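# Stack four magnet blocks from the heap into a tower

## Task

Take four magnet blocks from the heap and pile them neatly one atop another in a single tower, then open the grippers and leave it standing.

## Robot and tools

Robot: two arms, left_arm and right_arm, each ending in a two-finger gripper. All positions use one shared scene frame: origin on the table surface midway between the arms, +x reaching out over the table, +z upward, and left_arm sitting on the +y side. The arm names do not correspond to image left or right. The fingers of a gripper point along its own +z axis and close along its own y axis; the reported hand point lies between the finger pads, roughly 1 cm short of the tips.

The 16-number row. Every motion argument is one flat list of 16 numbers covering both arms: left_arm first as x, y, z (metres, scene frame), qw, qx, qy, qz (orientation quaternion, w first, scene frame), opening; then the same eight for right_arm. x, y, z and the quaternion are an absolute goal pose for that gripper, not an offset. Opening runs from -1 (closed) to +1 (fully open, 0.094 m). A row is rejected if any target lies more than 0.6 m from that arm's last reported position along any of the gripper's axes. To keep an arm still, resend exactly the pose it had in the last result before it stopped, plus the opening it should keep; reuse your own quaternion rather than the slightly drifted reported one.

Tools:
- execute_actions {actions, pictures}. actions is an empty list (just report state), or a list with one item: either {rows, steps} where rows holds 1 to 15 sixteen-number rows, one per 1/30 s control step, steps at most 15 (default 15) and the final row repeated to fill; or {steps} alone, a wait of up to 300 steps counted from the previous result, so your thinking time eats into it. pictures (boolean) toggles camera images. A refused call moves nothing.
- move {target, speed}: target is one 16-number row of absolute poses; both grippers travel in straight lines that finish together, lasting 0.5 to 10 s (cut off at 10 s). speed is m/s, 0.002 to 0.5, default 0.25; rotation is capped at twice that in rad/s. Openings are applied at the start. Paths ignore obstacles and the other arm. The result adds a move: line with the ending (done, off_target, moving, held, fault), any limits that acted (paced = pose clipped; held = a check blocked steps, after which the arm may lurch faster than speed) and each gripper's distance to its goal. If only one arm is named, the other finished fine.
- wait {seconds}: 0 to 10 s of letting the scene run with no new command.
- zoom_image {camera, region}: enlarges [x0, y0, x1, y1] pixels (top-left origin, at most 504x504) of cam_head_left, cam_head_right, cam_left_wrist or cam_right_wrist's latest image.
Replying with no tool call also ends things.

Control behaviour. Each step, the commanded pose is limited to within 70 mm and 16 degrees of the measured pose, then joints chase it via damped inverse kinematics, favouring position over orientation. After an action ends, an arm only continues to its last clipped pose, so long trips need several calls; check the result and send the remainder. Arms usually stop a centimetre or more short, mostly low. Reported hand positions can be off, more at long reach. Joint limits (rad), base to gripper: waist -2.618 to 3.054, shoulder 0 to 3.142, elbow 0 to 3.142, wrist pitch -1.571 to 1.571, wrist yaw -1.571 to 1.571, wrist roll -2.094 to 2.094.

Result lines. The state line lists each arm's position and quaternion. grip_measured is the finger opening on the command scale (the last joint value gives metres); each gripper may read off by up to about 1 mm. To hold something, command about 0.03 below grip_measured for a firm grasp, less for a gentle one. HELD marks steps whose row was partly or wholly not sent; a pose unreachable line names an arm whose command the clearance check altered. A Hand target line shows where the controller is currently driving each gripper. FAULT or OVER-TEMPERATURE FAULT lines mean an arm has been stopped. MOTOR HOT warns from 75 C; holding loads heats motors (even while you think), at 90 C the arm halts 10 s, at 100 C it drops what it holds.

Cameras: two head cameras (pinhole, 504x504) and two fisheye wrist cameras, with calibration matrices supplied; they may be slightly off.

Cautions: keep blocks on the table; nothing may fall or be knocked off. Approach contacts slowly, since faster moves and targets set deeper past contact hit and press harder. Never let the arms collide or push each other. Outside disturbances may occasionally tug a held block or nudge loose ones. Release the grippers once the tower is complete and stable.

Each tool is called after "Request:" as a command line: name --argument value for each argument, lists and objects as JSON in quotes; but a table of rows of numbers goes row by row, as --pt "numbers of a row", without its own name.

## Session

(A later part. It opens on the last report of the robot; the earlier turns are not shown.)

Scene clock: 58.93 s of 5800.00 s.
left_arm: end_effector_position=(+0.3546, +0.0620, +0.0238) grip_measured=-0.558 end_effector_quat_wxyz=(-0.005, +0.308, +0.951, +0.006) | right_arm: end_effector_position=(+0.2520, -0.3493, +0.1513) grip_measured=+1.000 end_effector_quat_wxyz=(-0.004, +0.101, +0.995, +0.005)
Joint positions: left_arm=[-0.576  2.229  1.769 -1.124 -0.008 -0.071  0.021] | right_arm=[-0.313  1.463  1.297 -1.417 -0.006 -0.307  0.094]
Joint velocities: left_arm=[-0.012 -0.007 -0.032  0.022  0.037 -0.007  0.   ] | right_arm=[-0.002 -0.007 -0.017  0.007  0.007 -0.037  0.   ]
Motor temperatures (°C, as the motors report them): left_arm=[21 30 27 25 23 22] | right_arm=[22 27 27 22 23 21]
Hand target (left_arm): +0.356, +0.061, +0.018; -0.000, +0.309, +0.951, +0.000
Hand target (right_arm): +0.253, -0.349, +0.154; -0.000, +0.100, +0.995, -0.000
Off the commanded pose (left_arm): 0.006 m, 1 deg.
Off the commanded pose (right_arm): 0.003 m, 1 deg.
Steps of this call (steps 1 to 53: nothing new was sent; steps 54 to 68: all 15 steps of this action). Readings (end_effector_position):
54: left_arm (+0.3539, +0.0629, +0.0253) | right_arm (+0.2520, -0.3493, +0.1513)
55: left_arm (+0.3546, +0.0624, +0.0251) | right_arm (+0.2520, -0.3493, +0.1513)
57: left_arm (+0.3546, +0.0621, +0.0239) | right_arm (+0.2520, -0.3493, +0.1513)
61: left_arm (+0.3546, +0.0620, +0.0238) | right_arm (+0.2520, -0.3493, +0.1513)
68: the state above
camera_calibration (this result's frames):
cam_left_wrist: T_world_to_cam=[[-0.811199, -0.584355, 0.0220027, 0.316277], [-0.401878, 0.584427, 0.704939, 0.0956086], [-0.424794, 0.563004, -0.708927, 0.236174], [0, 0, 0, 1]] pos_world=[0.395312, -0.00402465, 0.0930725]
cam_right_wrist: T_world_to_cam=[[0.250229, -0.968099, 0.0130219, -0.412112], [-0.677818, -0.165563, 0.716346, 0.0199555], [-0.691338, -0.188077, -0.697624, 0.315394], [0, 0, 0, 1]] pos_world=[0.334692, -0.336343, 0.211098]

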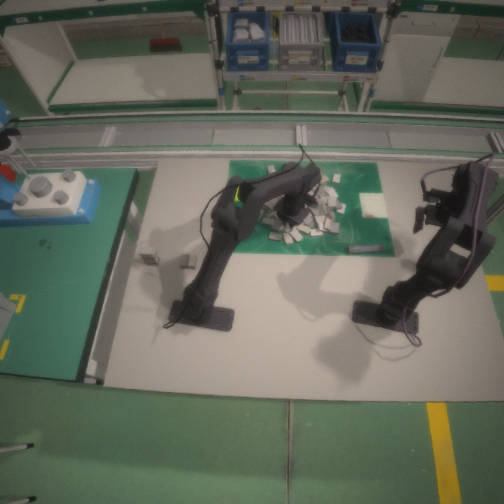

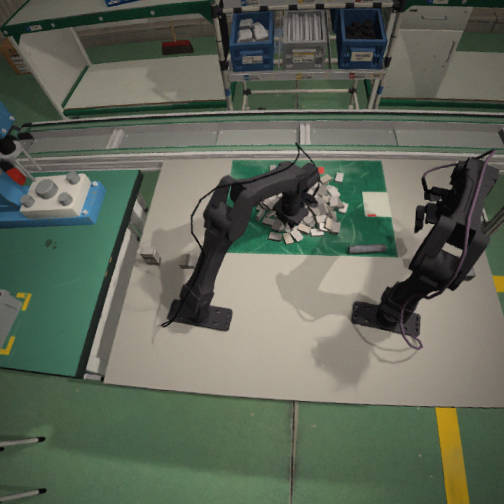

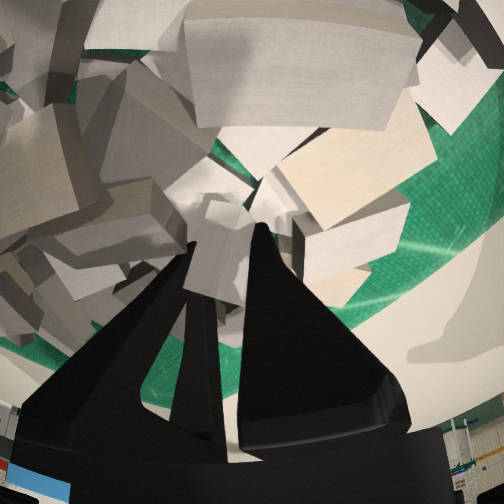

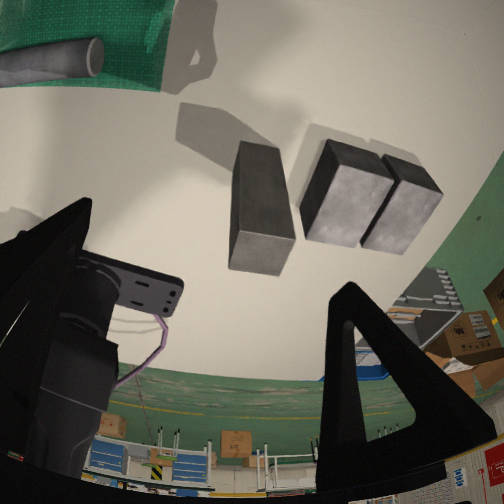

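Request:
execute_actions --actions '[{"rows":[[0.356,0.061,0.018,0,0.309,0.951,0,-0.85, 0.253,-0.349,0.154,0,0.1,0.995,0,1]],"steps":15}]'

Scene clock: 61.07 s of 5800.00 s.
left_arm: end_effector_position=(+0.3547, +0.0606, +0.0237) grip_measured=-0.807 end_effector_quat_wxyz=(-0.004, +0.308, +0.951, +0.003) | right_arm: end_effector_position=(+0.2520, -0.3493, +0.1513) grip_measured=+1.000 end_effector_quat_wxyz=(-0.004, +0.101, +0.995, +0.005)
Joint positions: left_arm=[-0.576  2.229  1.769 -1.12  -0.002 -0.071  0.009] | right_arm=[-0.313  1.463  1.297 -1.417 -0.006 -0.307  0.094]
Joint velocities: left_arm=[-0.017 -0.002  0.012 -0.037 -0.007 -0.051  0.   ] | right_arm=[-0.012  0.012  0.007 -0.037 -0.11   0.051  0.   ]
Motor temperatures (°C, as the motors report them): left_arm=[21 30 26 25 23 22] | right_arm=[22 27 27 22 23 21]
Hand target (left_arm): +0.356, +0.061, +0.018; -0.000, +0.309, +0.951, +0.000
Hand target (right_arm): +0.253, -0.349, +0.154; -0.000, +0.100, +0.995, -0.000
Off the commanded pose (left_arm): 0.006 m, 1 deg.
Off the commanded pose (right_arm): 0.003 m, 1 deg.
Steps of this call (steps 1 to 49: nothing new was sent; steps 50 to 64: all 15 steps of this action). Readings (end_effector_position):
50: left_arm (+0.3544, +0.0614, +0.0238) | right_arm (+0.2520, -0.3493, +0.1513)
51: left_arm (+0.3546, +0.0609, +0.0238) | right_arm (+0.2520, -0.3493, +0.1513)
53: left_arm (+0.3546, +0.0608, +0.0238) | right_arm (+0.2520, -0.3493, +0.1513)
57: left_arm (+0.3547, +0.0606, +0.0237) | right_arm (+0.2520, -0.3493, +0.1513)
64: the state above
camera_calibration (this result's frames):
cam_left_wrist: T_world_to_cam=[[-0.811363, -0.583936, 0.0266095, 0.315446], [-0.401164, 0.58936, 0.701229, 0.0959984], [-0.425156, 0.558277, -0.71244, 0.237473], [0, 0, 0, 1]] pos_world=[0.395416, -0.00495276, 0.0934745]
cam_right_wrist: T_world_to_cam=[[0.250229, -0.968099, 0.0130219, -0.412112], [-0.677818, -0.165563, 0.716346, 0.0199555], [-0.691338, -0.188077, -0.697624, 0.315394], [0, 0, 0, 1]] pos_world=[0.334692, -0.336343, 0.211098]

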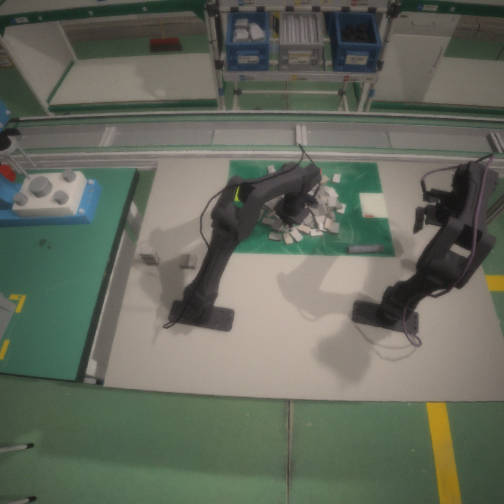

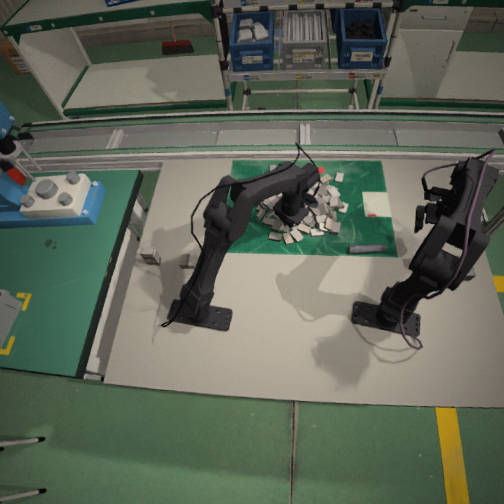

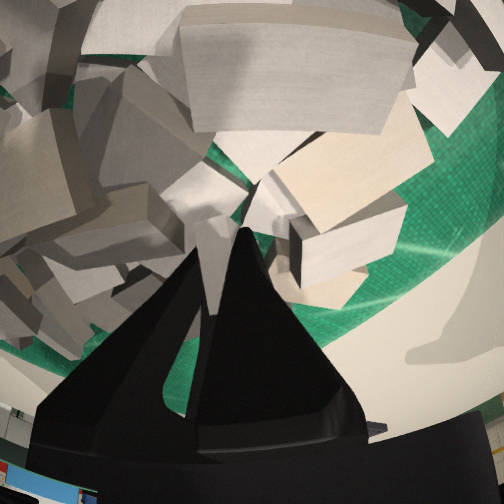

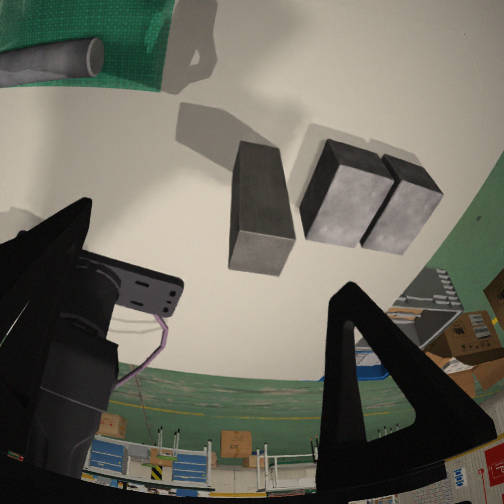

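Request:
move --target '[0.34,0.07,0.08,0,0.309,0.951,0,-0.84, 0.253,-0.349,0.154,0,0.1,0.995,0,1]' --speed 0.15

Request:
move --target '[0.22,0.10,0.04,-0.1057,0.290,0.894,-0.325,-0.84, 0.253,-0.349,0.154,0,0.1,0.995,0,1]' --speed 0.2

Scene clock: 64.10 s of 5800.00 s.
left_arm: end_effector_position=(+0.3367, +0.0757, +0.0632) grip_measured=-0.807 end_effector_quat_wxyz=(-0.016, +0.308, +0.951, +0.008) | right_arm: end_effector_position=(+0.2520, -0.3493, +0.1513) grip_measured=+1.000 end_effector_quat_wxyz=(-0.004, +0.101, +0.995, +0.005)
Joint positions: left_arm=[-0.576  2.131  1.769 -1.245 -0.002 -0.071  0.009] | right_arm=[-0.313  1.463  1.297 -1.417 -0.006 -0.307  0.094]
Joint velocities: left_arm=[-0.007  0.002 -0.007  0.022  0.007  0.11   0.   ] | right_arm=[ 0.002  0.007  0.007  0.022 -0.022 -0.037  0.   ]
Motor temperatures (°C, as the motors report them): left_arm=[21 31 26 25 23 22] | right_arm=[22 27 27 22 23 21]
Hand target (left_arm): +0.340, +0.070, +0.080; +0.000, +0.309, +0.951, -0.000
Hand target (right_arm): +0.253, -0.349, +0.154; -0.000, +0.100, +0.995, -0.000
Off the commanded pose (left_arm): 0.018 m, 2 deg.
Off the commanded pose (right_arm): 0.003 m, 1 deg.
move: off_target (left_arm)
camera_calibration (this result's frames):
cam_left_wrist: T_world_to_cam=[[-0.810771, -0.584433, 0.0330049, 0.308025], [-0.387045, 0.577532, 0.718786, 0.0472231], [-0.439143, 0.569996, -0.694448, 0.25219], [0, 0, 0, 1]] pos_world=[0.378763, 0.00899951, 0.131023]
cam_right_wrist: T_world_to_cam=[[0.250229, -0.968099, 0.0130219, -0.412112], [-0.677818, -0.165563, 0.716346, 0.0199555], [-0.691338, -0.188077, -0.697624, 0.315394], [0, 0, 0, 1]] pos_world=[0.334692, -0.336343, 0.211098]

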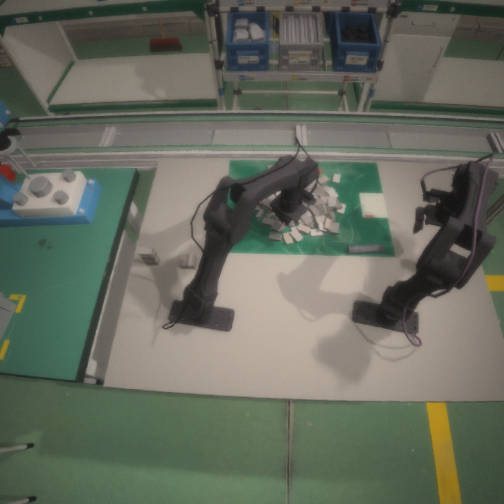

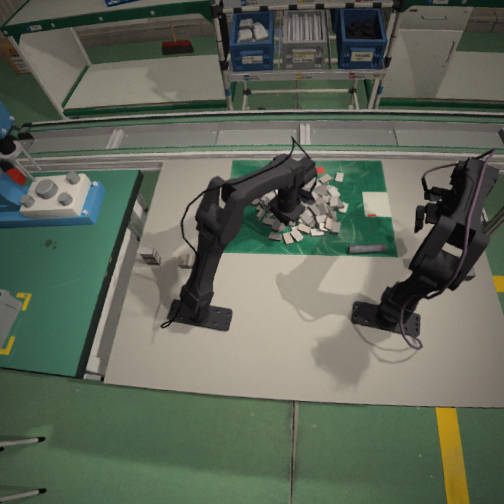

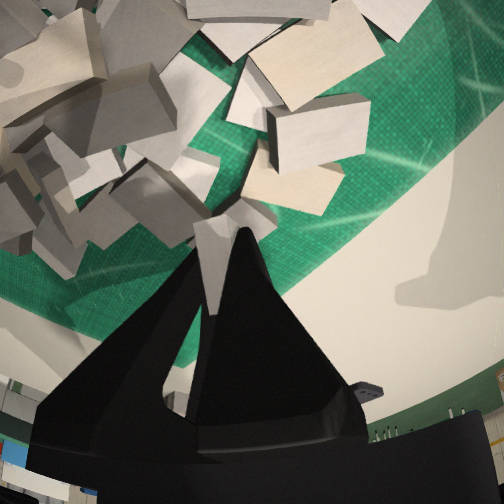

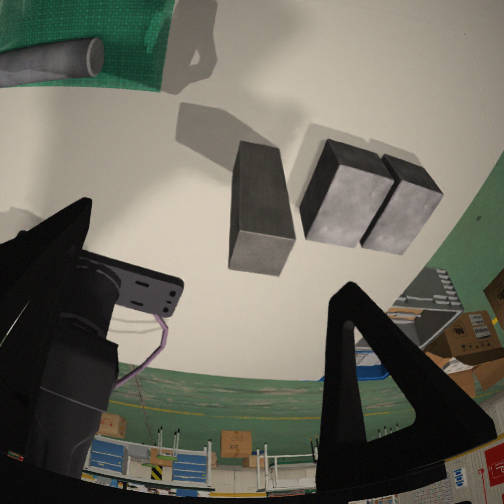

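Scene clock: 66.47 s of 5800.00 s.
left_arm: end_effector_position=(+0.2189, +0.1014, +0.0361) grip_measured=-0.807 end_effector_quat_wxyz=(-0.120, +0.287, +0.899, -0.309) | right_arm: end_effector_position=(+0.2520, -0.3493, +0.1513) grip_measured=+1.000 end_effector_quat_wxyz=(-0.004, +0.101, +0.995, +0.005)
Joint positions: left_arm=[-0.388  1.842  1.068 -0.932  0.664  0.156  0.009] | right_arm=[-0.313  1.463  1.297 -1.417 -0.006 -0.307  0.094]
Joint velocities: left_arm=[ 0.002  0.002  0.002  0.066  0.022  0.037 -0.001] | right_arm=[-0.002  0.002 -0.007 -0.051 -0.007  0.022  0.   ]
Motor temperatures (°C, as the motors report them): left_arm=[21 31 26 25 23 22] | right_arm=[22 27 27 22 23 21]
Hand target (left_arm): +0.219, +0.100, +0.043; -0.107, +0.290, +0.893, -0.326
Hand target (right_arm): +0.253, -0.349, +0.154; -0.000, +0.100, +0.995, -0.000
Off the commanded pose (left_arm): 0.004 m, 3 deg.
Off the commanded pose (right_arm): 0.003 m, 1 deg.
move: off_target (left_arm)
camera_calibration (this result's frames):
cam_left_wrist: T_world_to_cam=[[-0.662925, -0.413247, 0.624305, 0.157418], [-0.166367, 0.89433, 0.415327, -0.0631864], [-0.729967, 0.171467, -0.661624, 0.269855], [0, 0, 0, 1]] pos_world=[0.29083, 0.0752909, 0.106509]
cam_right_wrist: T_world_to_cam=[[0.250229, -0.968099, 0.0130219, -0.412112], [-0.677818, -0.165563, 0.716346, 0.0199555], [-0.691338, -0.188077, -0.697624, 0.315394], [0, 0, 0, 1]] pos_world=[0.334692, -0.336343, 0.211098]

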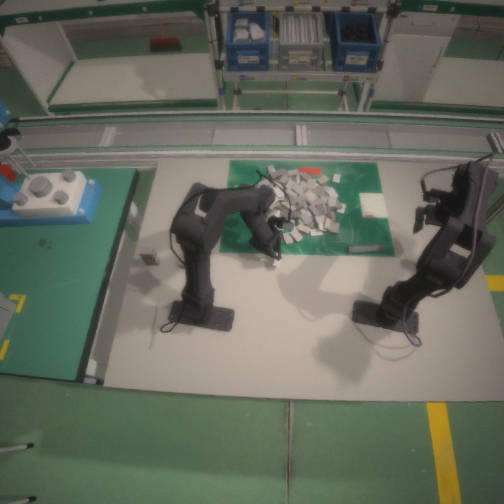

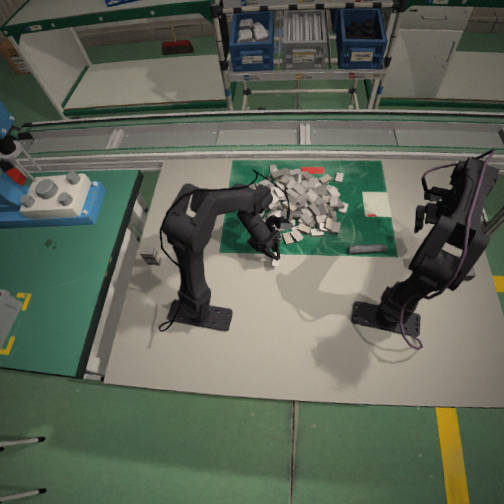

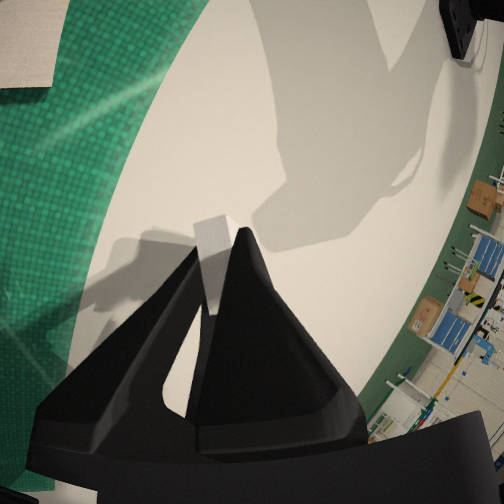

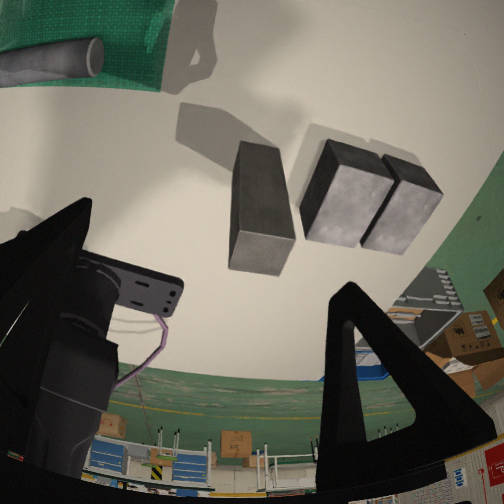

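Request:
move --target '[0.195,0.075,0.014,-0.1057,0.290,0.894,-0.325,-0.84, 0.253,-0.349,0.154,0,0.1,0.995,0,1]' --speed 0.05

Request:
zoom_image --camera "cam_head_right" --region '[230,220,330,300]'

Scene clock: 70.40 s of 5800.00 s.
left_arm: end_effector_position=(+0.1969, +0.0759, +0.0200) grip_measured=-0.807 end_effector_quat_wxyz=(-0.121, +0.280, +0.893, -0.332) | right_arm: end_effector_position=(+0.2520, -0.3493, +0.1513) grip_measured=+1.000 end_effector_quat_wxyz=(-0.004, +0.101, +0.995, +0.005)
Joint positions: left_arm=[-0.478  1.842  0.969 -0.745  0.721  0.026  0.009] | right_arm=[-0.313  1.463  1.297 -1.417 -0.006 -0.307  0.094]
Joint velocities: left_arm=[-0.007  0.012 -0.017  0.022  0.037 -0.022  0.001] | right_arm=[ 0.012 -0.007  0.002 -0.022  0.007 -0.007  0.   ]
Motor temperatures (°C, as the motors report them): left_arm=[21 31 26 25 23 22] | right_arm=[22 27 27 22 23 21]
Hand target (left_arm): +0.195, +0.076, +0.014; -0.107, +0.291, +0.894, -0.324
Hand target (right_arm): +0.253, -0.349, +0.154; -0.000, +0.100, +0.995, -0.000
Off the commanded pose (left_arm): 0.006 m, 2 deg.
Off the commanded pose (right_arm): 0.003 m, 1 deg.
move: done
camera_calibration (this result's frames):
cam_left_wrist: T_world_to_cam=[[-0.64362, -0.395378, 0.655309, 0.136603], [-0.171063, 0.908881, 0.380358, -0.0368101], [-0.745983, 0.132707, -0.652609, 0.253453], [0, 0, 0, 1]] pos_world=[0.270696, 0.0538309, 0.0898898]
cam_right_wrist: T_world_to_cam=[[0.250229, -0.968099, 0.0130219, -0.412112], [-0.677818, -0.165563, 0.716346, 0.0199555], [-0.691338, -0.188077, -0.697624, 0.315394], [0, 0, 0, 1]] pos_world=[0.334692, -0.336343, 0.211098]

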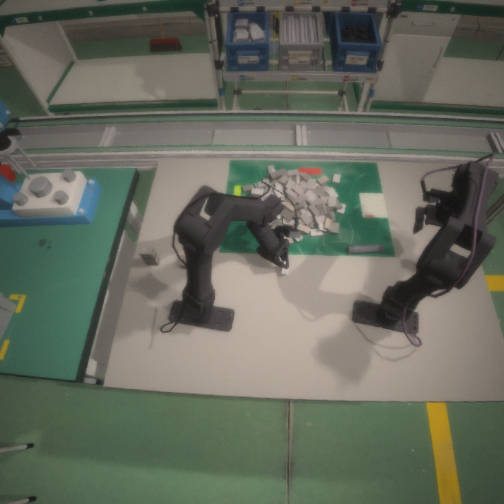

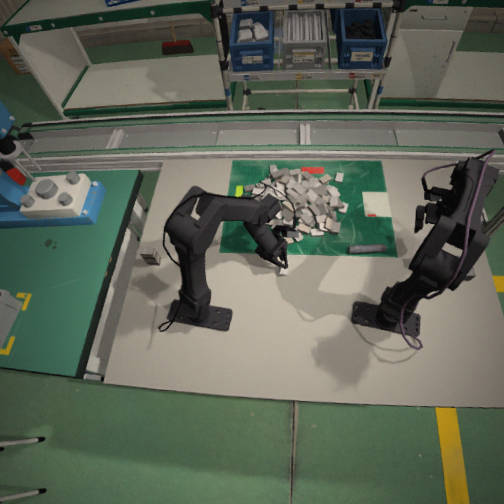

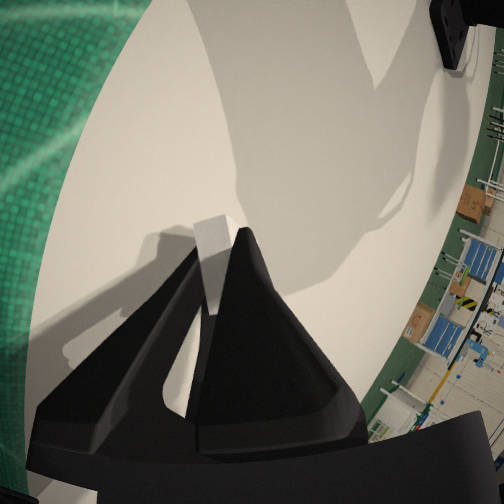

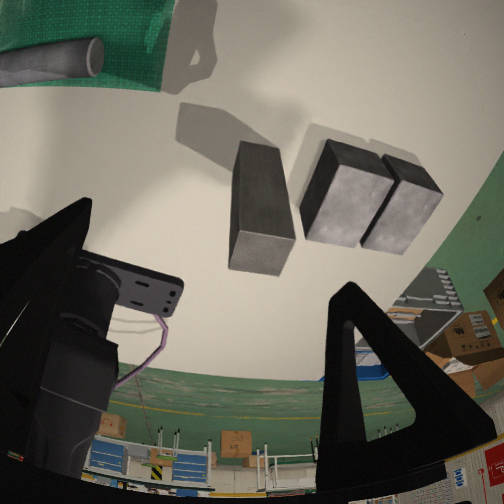

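Region (230, 220, 330, 300) of cam_head_right's 504x504 image, scaled by 5.040, with more detail than that image has; it fills the top 403 rows of this view, and the rest is white.

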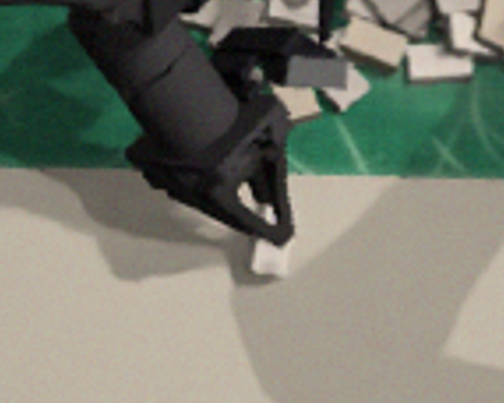

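Request:
execute_actions --actions '[{"rows":[[0.195,0.075,0.014,-0.1057,0.290,0.894,-0.325,-0.75, 0.253,-0.349,0.154,0,0.1,0.995,0,1],[0.195,0.075,0.014,-0.1057,0.290,0.894,-0.325,-0.7, 0.253,-0.349,0.154,0,0.1,0.995,0,1],[0.195,0.075,0.014,-0.1057,0.290,0.894,-0.325,-0.65, 0.253,-0.349,0.154,0,0.1,0.995,0,1],[0.195,0.075,0.014,-0.1057,0.290,0.894,-0.325,-0.6, 0.253,-0.349,0.154,0,0.1,0.995,0,1],[0.195,0.075,0.014,-0.1057,0.290,0.894,-0.325,-0.5, 0.253,-0.349,0.154,0,0.1,0.995,0,1]],"steps":15}]' --pictures false

Request:
move --target '[0.215,0.105,0.05,-0.1057,0.290,0.894,-0.325,-0.5, 0.253,-0.349,0.154,0,0.1,0.995,0,1]' --speed 0.04

Scene clock: 74.00 s of 5800.00 s.
left_arm: end_effector_position=(+0.1984, +0.0761, +0.0151) grip_measured=-0.503 end_effector_quat_wxyz=(-0.112, +0.285, +0.895, -0.325) | right_arm: end_effector_position=(+0.2520, -0.3493, +0.1513) grip_measured=+1.000 end_effector_quat_wxyz=(-0.004, +0.101, +0.995, +0.005)
Joint positions: left_arm=[-0.484  1.842  0.957 -0.715  0.7    0.022  0.023] | right_arm=[-0.313  1.463  1.297 -1.417 -0.006 -0.307  0.094]
Joint velocities: left_arm=[-0.002 -0.002  0.002 -0.007 -0.051 -0.037  0.   ] | right_arm=[-0.012  0.012  0.007  0.051 -0.007 -0.051  0.   ]
Motor temperatures (°C, as the motors report them): left_arm=[21 31 26 25 23 22] | right_arm=[22 27 27 22 23 21]
Hand target (left_arm): +0.195, +0.075, +0.014; -0.106, +0.290, +0.894, -0.325
Hand target (right_arm): +0.253, -0.349, +0.154; -0.000, +0.100, +0.995, -0.000
Off the commanded pose (left_arm): 0.004 m, 1 deg.
Off the commanded pose (right_arm): 0.003 m, 1 deg.
Steps of this call (steps 1 to 90: nothing new was sent; then 0.10 s passed at rest; steps 91 to 105: all 15 steps of this action). Readings (end_effector_position):
91: left_arm (+0.1975, +0.0757, +0.0197) | right_arm (+0.2520, -0.3493, +0.1513)
92: left_arm (+0.1984, +0.0755, +0.0188) | right_arm (+0.2520, -0.3493, +0.1513)
94: left_arm (+0.1988, +0.0757, +0.0167) | right_arm (+0.2520, -0.3493, +0.1513)
98: left_arm (+0.1983, +0.0761, +0.0151) | right_arm (+0.2520, -0.3493, +0.1513)
105: the state above

Scene clock: 75.90 s of 5800.00 s.
left_arm: end_effector_position=(+0.2055, +0.1069, +0.0372) grip_measured=-0.502 end_effector_quat_wxyz=(-0.125, +0.282, +0.896, -0.320) | right_arm: end_effector_position=(+0.2520, -0.3493, +0.1513) grip_measured=+1.000 end_effector_quat_wxyz=(-0.004, +0.101, +0.995, +0.005)
Joint positions: left_arm=[-0.381  1.801  1.006 -0.921  0.689  0.16   0.023] | right_arm=[-0.313  1.463  1.297 -1.417 -0.006 -0.307  0.094]
Joint velocities: left_arm=[ 0.012 -0.007 -0.012 -0.007  0.037  0.066 -0.   ] | right_arm=[-0.007  0.002 -0.012 -0.037 -0.007 -0.037  0.   ]
Motor temperatures (°C, as the motors report them): left_arm=[21 31 26 25 23 22] | right_arm=[22 27 27 22 23 21]
Hand target (left_arm): +0.215, +0.104, +0.050; -0.105, +0.290, +0.894, -0.326
Hand target (right_arm): +0.253, -0.349, +0.154; -0.000, +0.100, +0.995, -0.000
Off the commanded pose (left_arm): 0.016 m, 2 deg.
Off the commanded pose (right_arm): 0.003 m, 1 deg.
move: off_target (left_arm)
camera_calibration (this result's frames):
cam_left_wrist: T_world_to_cam=[[-0.648262, -0.405955, 0.644171, 0.145596], [-0.164371, 0.90068, 0.402192, -0.0713658], [-0.743464, 0.154843, -0.650604, 0.264041], [0, 0, 0, 1]] pos_world=[0.278959, 0.0824982, 0.1067]
cam_right_wrist: T_world_to_cam=[[0.250229, -0.968099, 0.0130219, -0.412112], [-0.677818, -0.165563, 0.716346, 0.0199555], [-0.691338, -0.188077, -0.697624, 0.315394], [0, 0, 0, 1]] pos_world=[0.334692, -0.336343, 0.211098]

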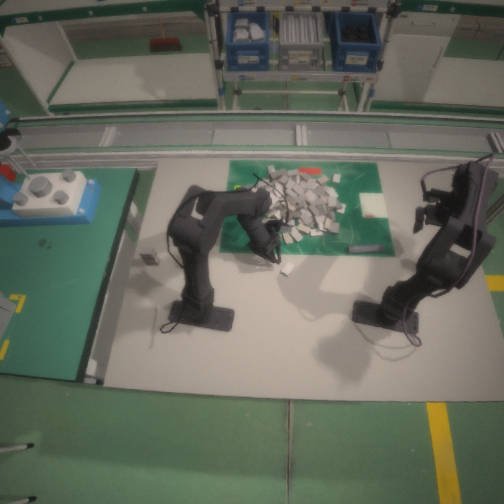

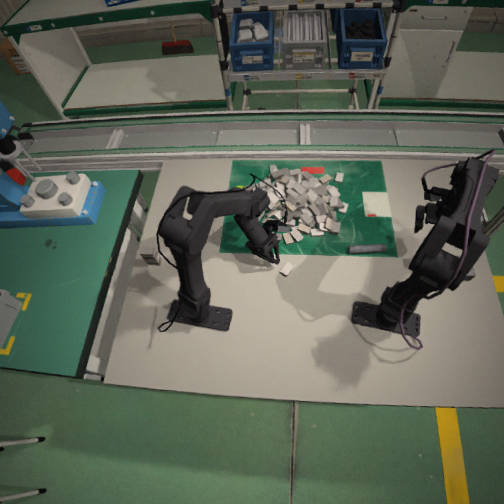

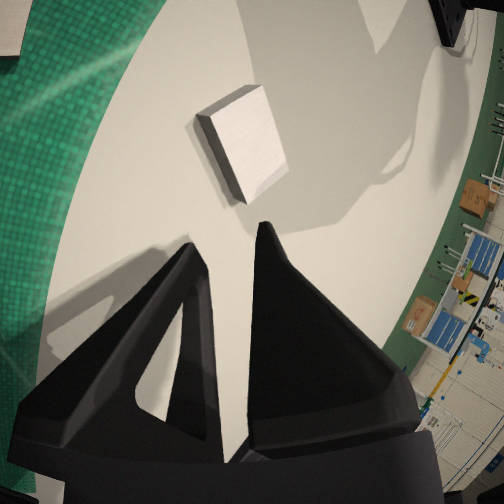

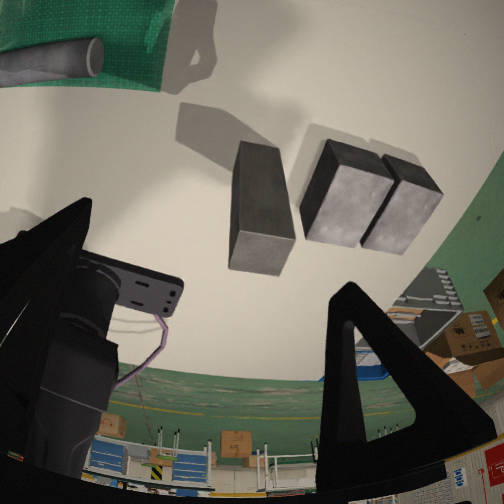

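Request:
move --target '[0.309,0.094,0.05,0,0.766,0.643,0,-0.25, 0.253,-0.349,0.154,0,0.1,0.995,0,1]'

Request:
move --target '[0.308,0.094,0.016,0,0.766,0.643,0,-0.25, 0.253,-0.349,0.154,0,0.1,0.995,0,1]' --speed 0.05

Scene clock: 83.00 s of 5800.00 s.
left_arm: end_effector_position=(+0.3010, +0.1049, +0.0433) grip_measured=-0.252 end_effector_quat_wxyz=(-0.017, +0.760, +0.650, -0.003) | right_arm: end_effector_position=(+0.2520, -0.3493, +0.1513) grip_measured=+1.000 end_effector_quat_wxyz=(-0.004, +0.101, +0.995, +0.005)
Joint positions: left_arm=[-0.577  1.967  1.444 -1.082  0.     1.028  0.035] | right_arm=[-0.313  1.463  1.297 -1.417 -0.006 -0.307  0.094]
Joint velocities: left_arm=[-0.012  0.012 -0.017 -0.022 -0.051 -0.007 -0.001] | right_arm=[-0.007 -0.002 -0.002  0.007 -0.007 -0.022  0.   ]
Motor temperatures (°C, as the motors report them): left_arm=[21 30 27 25 23 22] | right_arm=[22 27 28 22 23 21]
Hand target (left_arm): +0.309, +0.095, +0.047; -0.000, +0.766, +0.643, +0.002
Hand target (right_arm): +0.253, -0.349, +0.154; -0.000, +0.100, +0.995, -0.000
Off the commanded pose (left_arm): 0.015 m, 2 deg.
Off the commanded pose (right_arm): 0.003 m, 1 deg.
After step 90, 0.93 s passed at rest.
move: off_target (left_arm)
camera_calibration (this result's frames):
cam_left_wrist: T_world_to_cam=[[-0.887809, 0.456318, 0.0597474, 0.209676], [0.363954, 0.616716, 0.697996, -0.198394], [0.281661, 0.641432, -0.713605, -0.0175217], [0, 0, 0, 1]] pos_world=[0.263294, 0.0379127, 0.113447]
cam_right_wrist: T_world_to_cam=[[0.250229, -0.968099, 0.0130219, -0.412112], [-0.677818, -0.165563, 0.716346, 0.0199555], [-0.691338, -0.188077, -0.697624, 0.315394], [0, 0, 0, 1]] pos_world=[0.334692, -0.336343, 0.211098]

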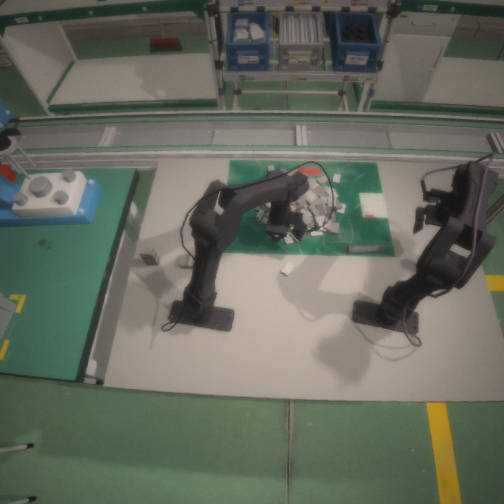

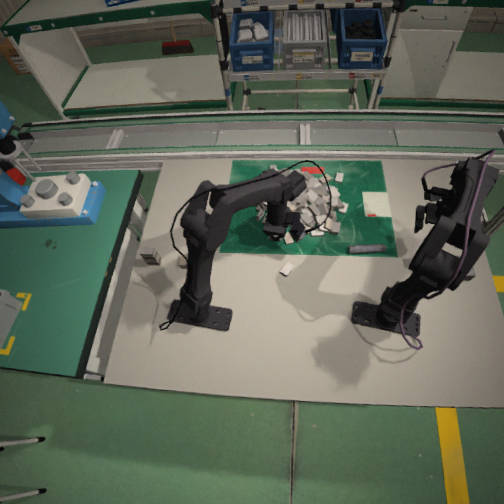

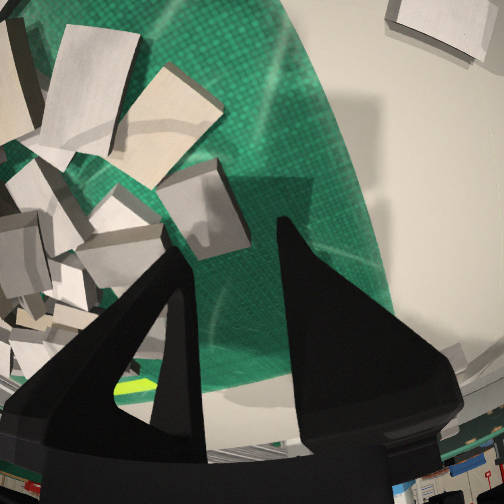

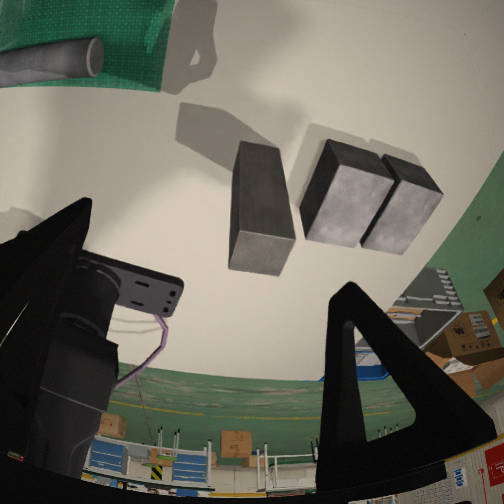

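Scene clock: 84.00 s of 5800.00 s.
left_arm: end_effector_position=(+0.3112, +0.0963, +0.0228) grip_measured=-0.252 end_effector_quat_wxyz=(+0.002, +0.760, +0.650, +0.000) | right_arm: end_effector_position=(+0.2520, -0.3493, +0.1513) grip_measured=+1.000 end_effector_quat_wxyz=(-0.004, +0.101, +0.995, +0.005)
Joint positions: left_arm=[-0.577  2.005  1.413 -0.975  0.     1.028  0.035] | right_arm=[-0.313  1.463  1.297 -1.417 -0.006 -0.307  0.094]
Joint velocities: left_arm=[ 0.002 -0.002 -0.007 -0.037  0.007  0.007 -0.001] | right_arm=[ 0.002  0.007 -0.012 -0.037 -0.022  0.066  0.   ]
Motor temperatures (°C, as the motors report them): left_arm=[21 30 27 25 23 22] | right_arm=[22 27 28 22 23 21]
Hand target (left_arm): +0.308, +0.095, +0.016; -0.000, +0.766, +0.643, -0.000
Hand target (right_arm): +0.253, -0.349, +0.154; -0.000, +0.100, +0.995, -0.000
Off the commanded pose (left_arm): 0.008 m, 1 deg.
Off the commanded pose (right_arm): 0.003 m, 1 deg.
move: done
camera_calibration (this result's frames):
cam_left_wrist: T_world_to_cam=[[-0.888844, 0.457671, 0.022204, 0.224923], [0.34366, 0.633803, 0.692959, -0.177709], [0.303074, 0.623563, -0.720635, -0.0343453], [0, 0, 0, 1]] pos_world=[0.271402, 0.0311084, 0.0934007]
cam_right_wrist: T_world_to_cam=[[0.250229, -0.968099, 0.0130219, -0.412112], [-0.677818, -0.165563, 0.716346, 0.0199555], [-0.691338, -0.188077, -0.697624, 0.315394], [0, 0, 0, 1]] pos_world=[0.334692, -0.336343, 0.211098]

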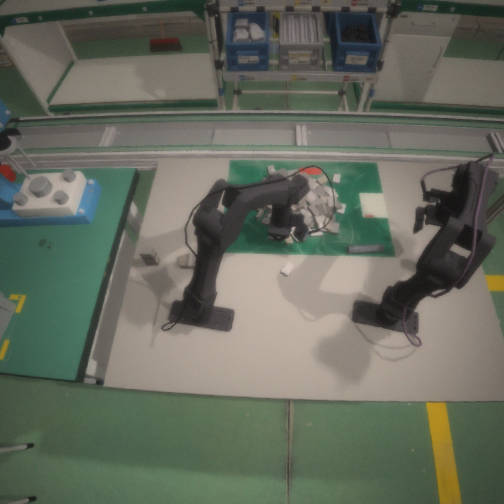

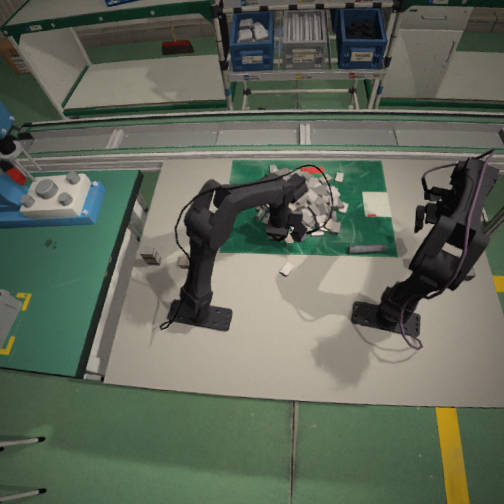

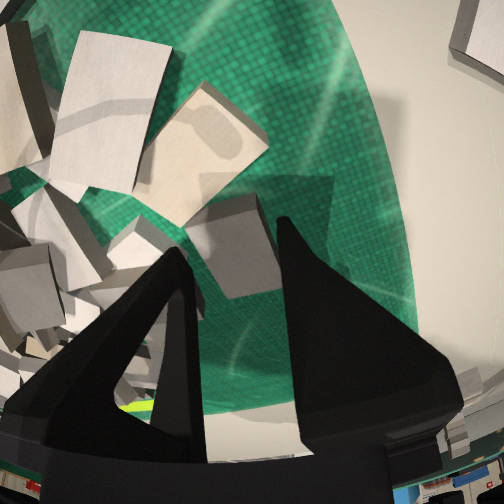

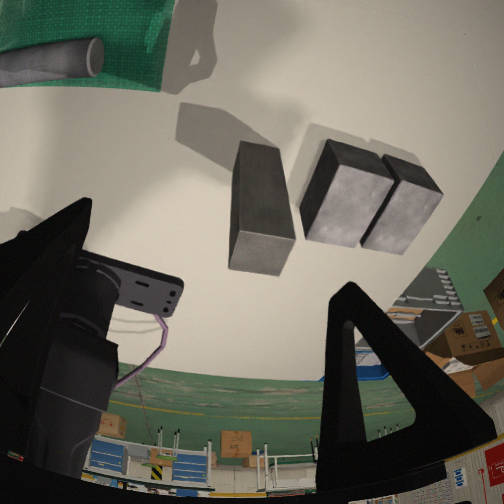

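Request:
move --target '[0.275,0.108,0.04,0,0.087,0.996,0,0.15, 0.253,-0.349,0.154,0,0.1,0.995,0,1]'

Request:
move --target '[0.277,0.107,0.008,0,0.087,0.996,0,0.15, 0.253,-0.349,0.154,0,0.1,0.995,0,1]' --speed 0.05

Scene clock: 90.63 s of 5800.00 s.
left_arm: end_effector_position=(+0.2835, +0.1044, +0.0371) grip_measured=+0.148 end_effector_quat_wxyz=(+0.003, +0.087, +0.996, -0.005) | right_arm: end_effector_position=(+0.2520, -0.3493, +0.1513) grip_measured=+1.000 end_effector_quat_wxyz=(-0.004, +0.101, +0.995, +0.005)
Joint positions: left_arm=[-0.609  1.888  1.309 -0.982  0.004 -0.555  0.054] | right_arm=[-0.313  1.463  1.297 -1.417 -0.006 -0.307  0.094]
Joint velocities: left_arm=[ 0.017 -0.007 -0.002  0.037 -0.037  0.037 -0.001] | right_arm=[ 0.002 -0.007 -0.017  0.007  0.037 -0.11   0.   ]
Motor temperatures (°C, as the motors report them): left_arm=[21 31 26 25 23 22] | right_arm=[22 27 28 22 23 21]
Hand target (left_arm): +0.275, +0.108, +0.040; -0.000, +0.087, +0.996, +0.001
Hand target (right_arm): +0.253, -0.349, +0.154; -0.000, +0.100, +0.995, -0.000
Off the commanded pose (left_arm): 0.010 m, 1 deg.
Off the commanded pose (right_arm): 0.003 m, 1 deg.
move: done
camera_calibration (this result's frames):
cam_left_wrist: T_world_to_cam=[[-0.475516, -0.879116, 0.0322348, 0.218263], [-0.627769, 0.364776, 0.687637, 0.120412], [-0.616272, 0.306747, -0.725338, 0.273205], [0, 0, 0, 1]] pos_world=[0.347747, 0.0641506, 0.108331]
cam_right_wrist: T_world_to_cam=[[0.250229, -0.968099, 0.0130219, -0.412112], [-0.677818, -0.165563, 0.716346, 0.0199555], [-0.691338, -0.188077, -0.697624, 0.315394], [0, 0, 0, 1]] pos_world=[0.334692, -0.336343, 0.211098]

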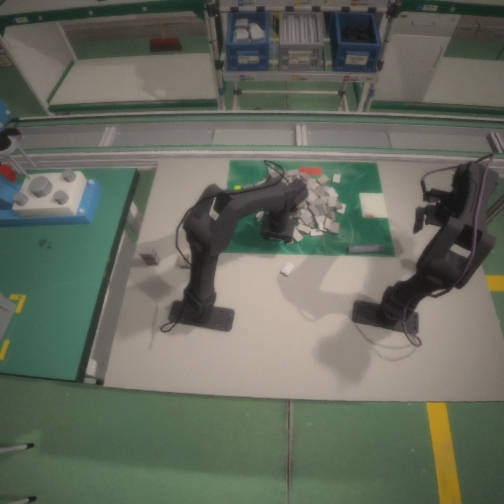

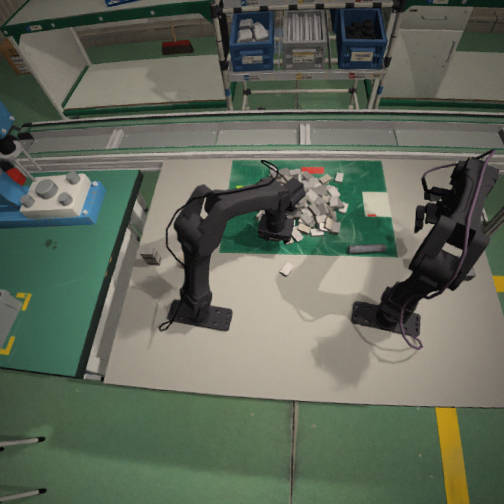

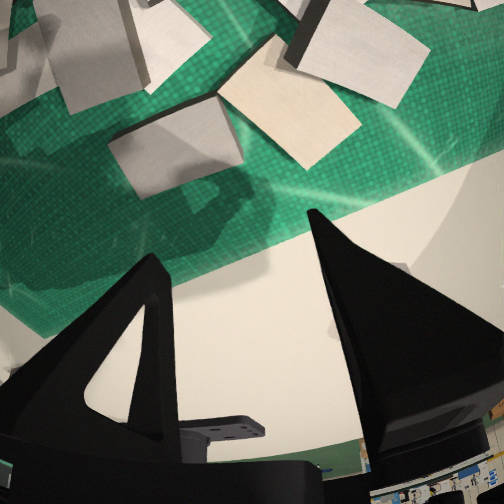

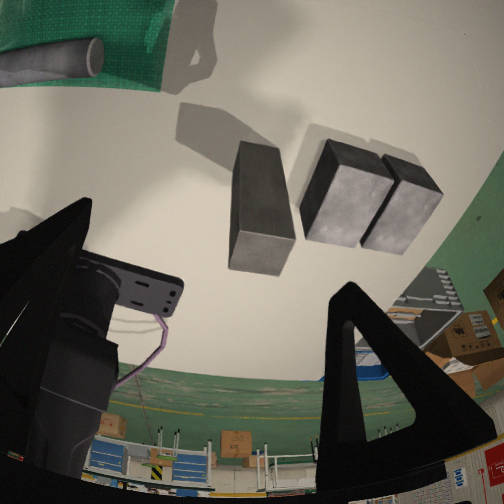

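Scene clock: 91.70 s of 5800.00 s.
left_arm: end_effector_position=(+0.2801, +0.1074, +0.0151) grip_measured=+0.148 end_effector_quat_wxyz=(+0.002, +0.087, +0.996, -0.004) | right_arm: end_effector_position=(+0.2520, -0.3493, +0.1513) grip_measured=+1.000 end_effector_quat_wxyz=(-0.004, +0.101, +0.995, +0.005)
Joint positions: left_arm=[-0.609  1.905  1.238 -0.896  0.004 -0.555  0.054] | right_arm=[-0.313  1.463  1.297 -1.417 -0.006 -0.307  0.094]
Joint velocities: left_arm=[ 0.002  0.007 -0.002 -0.037  0.022  0.022 -0.001] | right_arm=[ 0.017 -0.012 -0.017  0.037 -0.022  0.007  0.   ]
Motor temperatures (°C, as the motors report them): left_arm=[21 31 26 25 23 22] | right_arm=[22 27 28 22 23 21]
Hand target (left_arm): +0.277, +0.108, +0.008; -0.000, +0.087, +0.996, +0.000
Hand target (right_arm): +0.253, -0.349, +0.154; -0.000, +0.100, +0.995, -0.000
Off the commanded pose (left_arm): 0.008 m, 1 deg.
Off the commanded pose (right_arm): 0.003 m, 1 deg.
move: done
camera_calibration (this result's frames):
cam_left_wrist: T_world_to_cam=[[-0.4748, -0.879519, 0.0317977, 0.219863], [-0.627063, 0.363423, 0.688996, 0.132323], [-0.617541, 0.307196, -0.724068, 0.254512], [0, 0, 0, 1]] pos_world=[0.344537, 0.0670995, 0.0861231]
cam_right_wrist: T_world_to_cam=[[0.250229, -0.968099, 0.0130219, -0.412112], [-0.677818, -0.165563, 0.716346, 0.0199555], [-0.691338, -0.188077, -0.697624, 0.315394], [0, 0, 0, 1]] pos_world=[0.334692, -0.336343, 0.211098]

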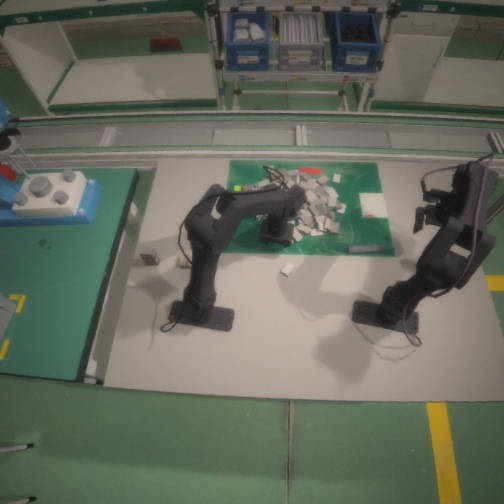

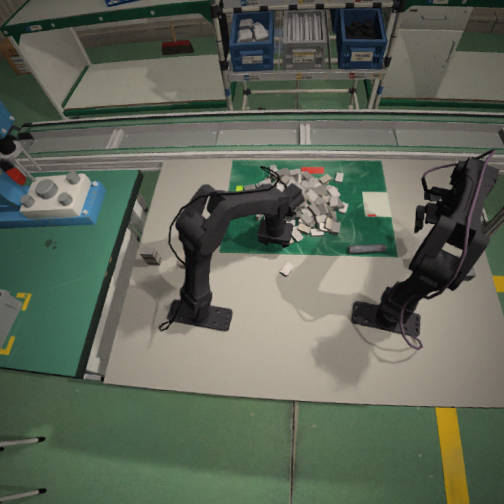

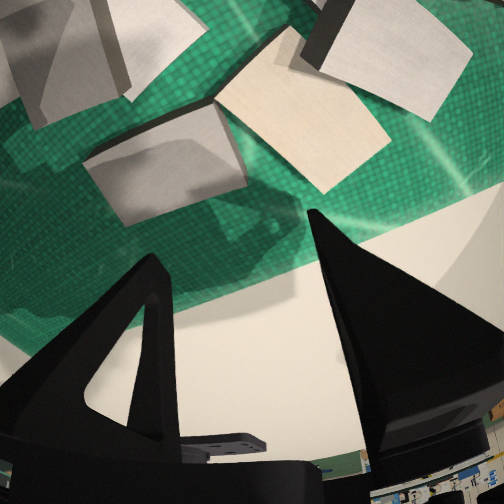

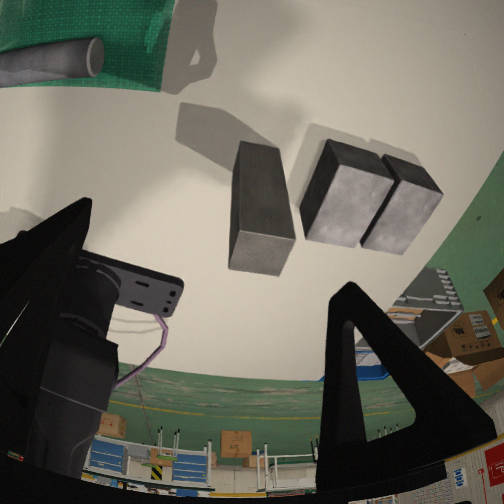

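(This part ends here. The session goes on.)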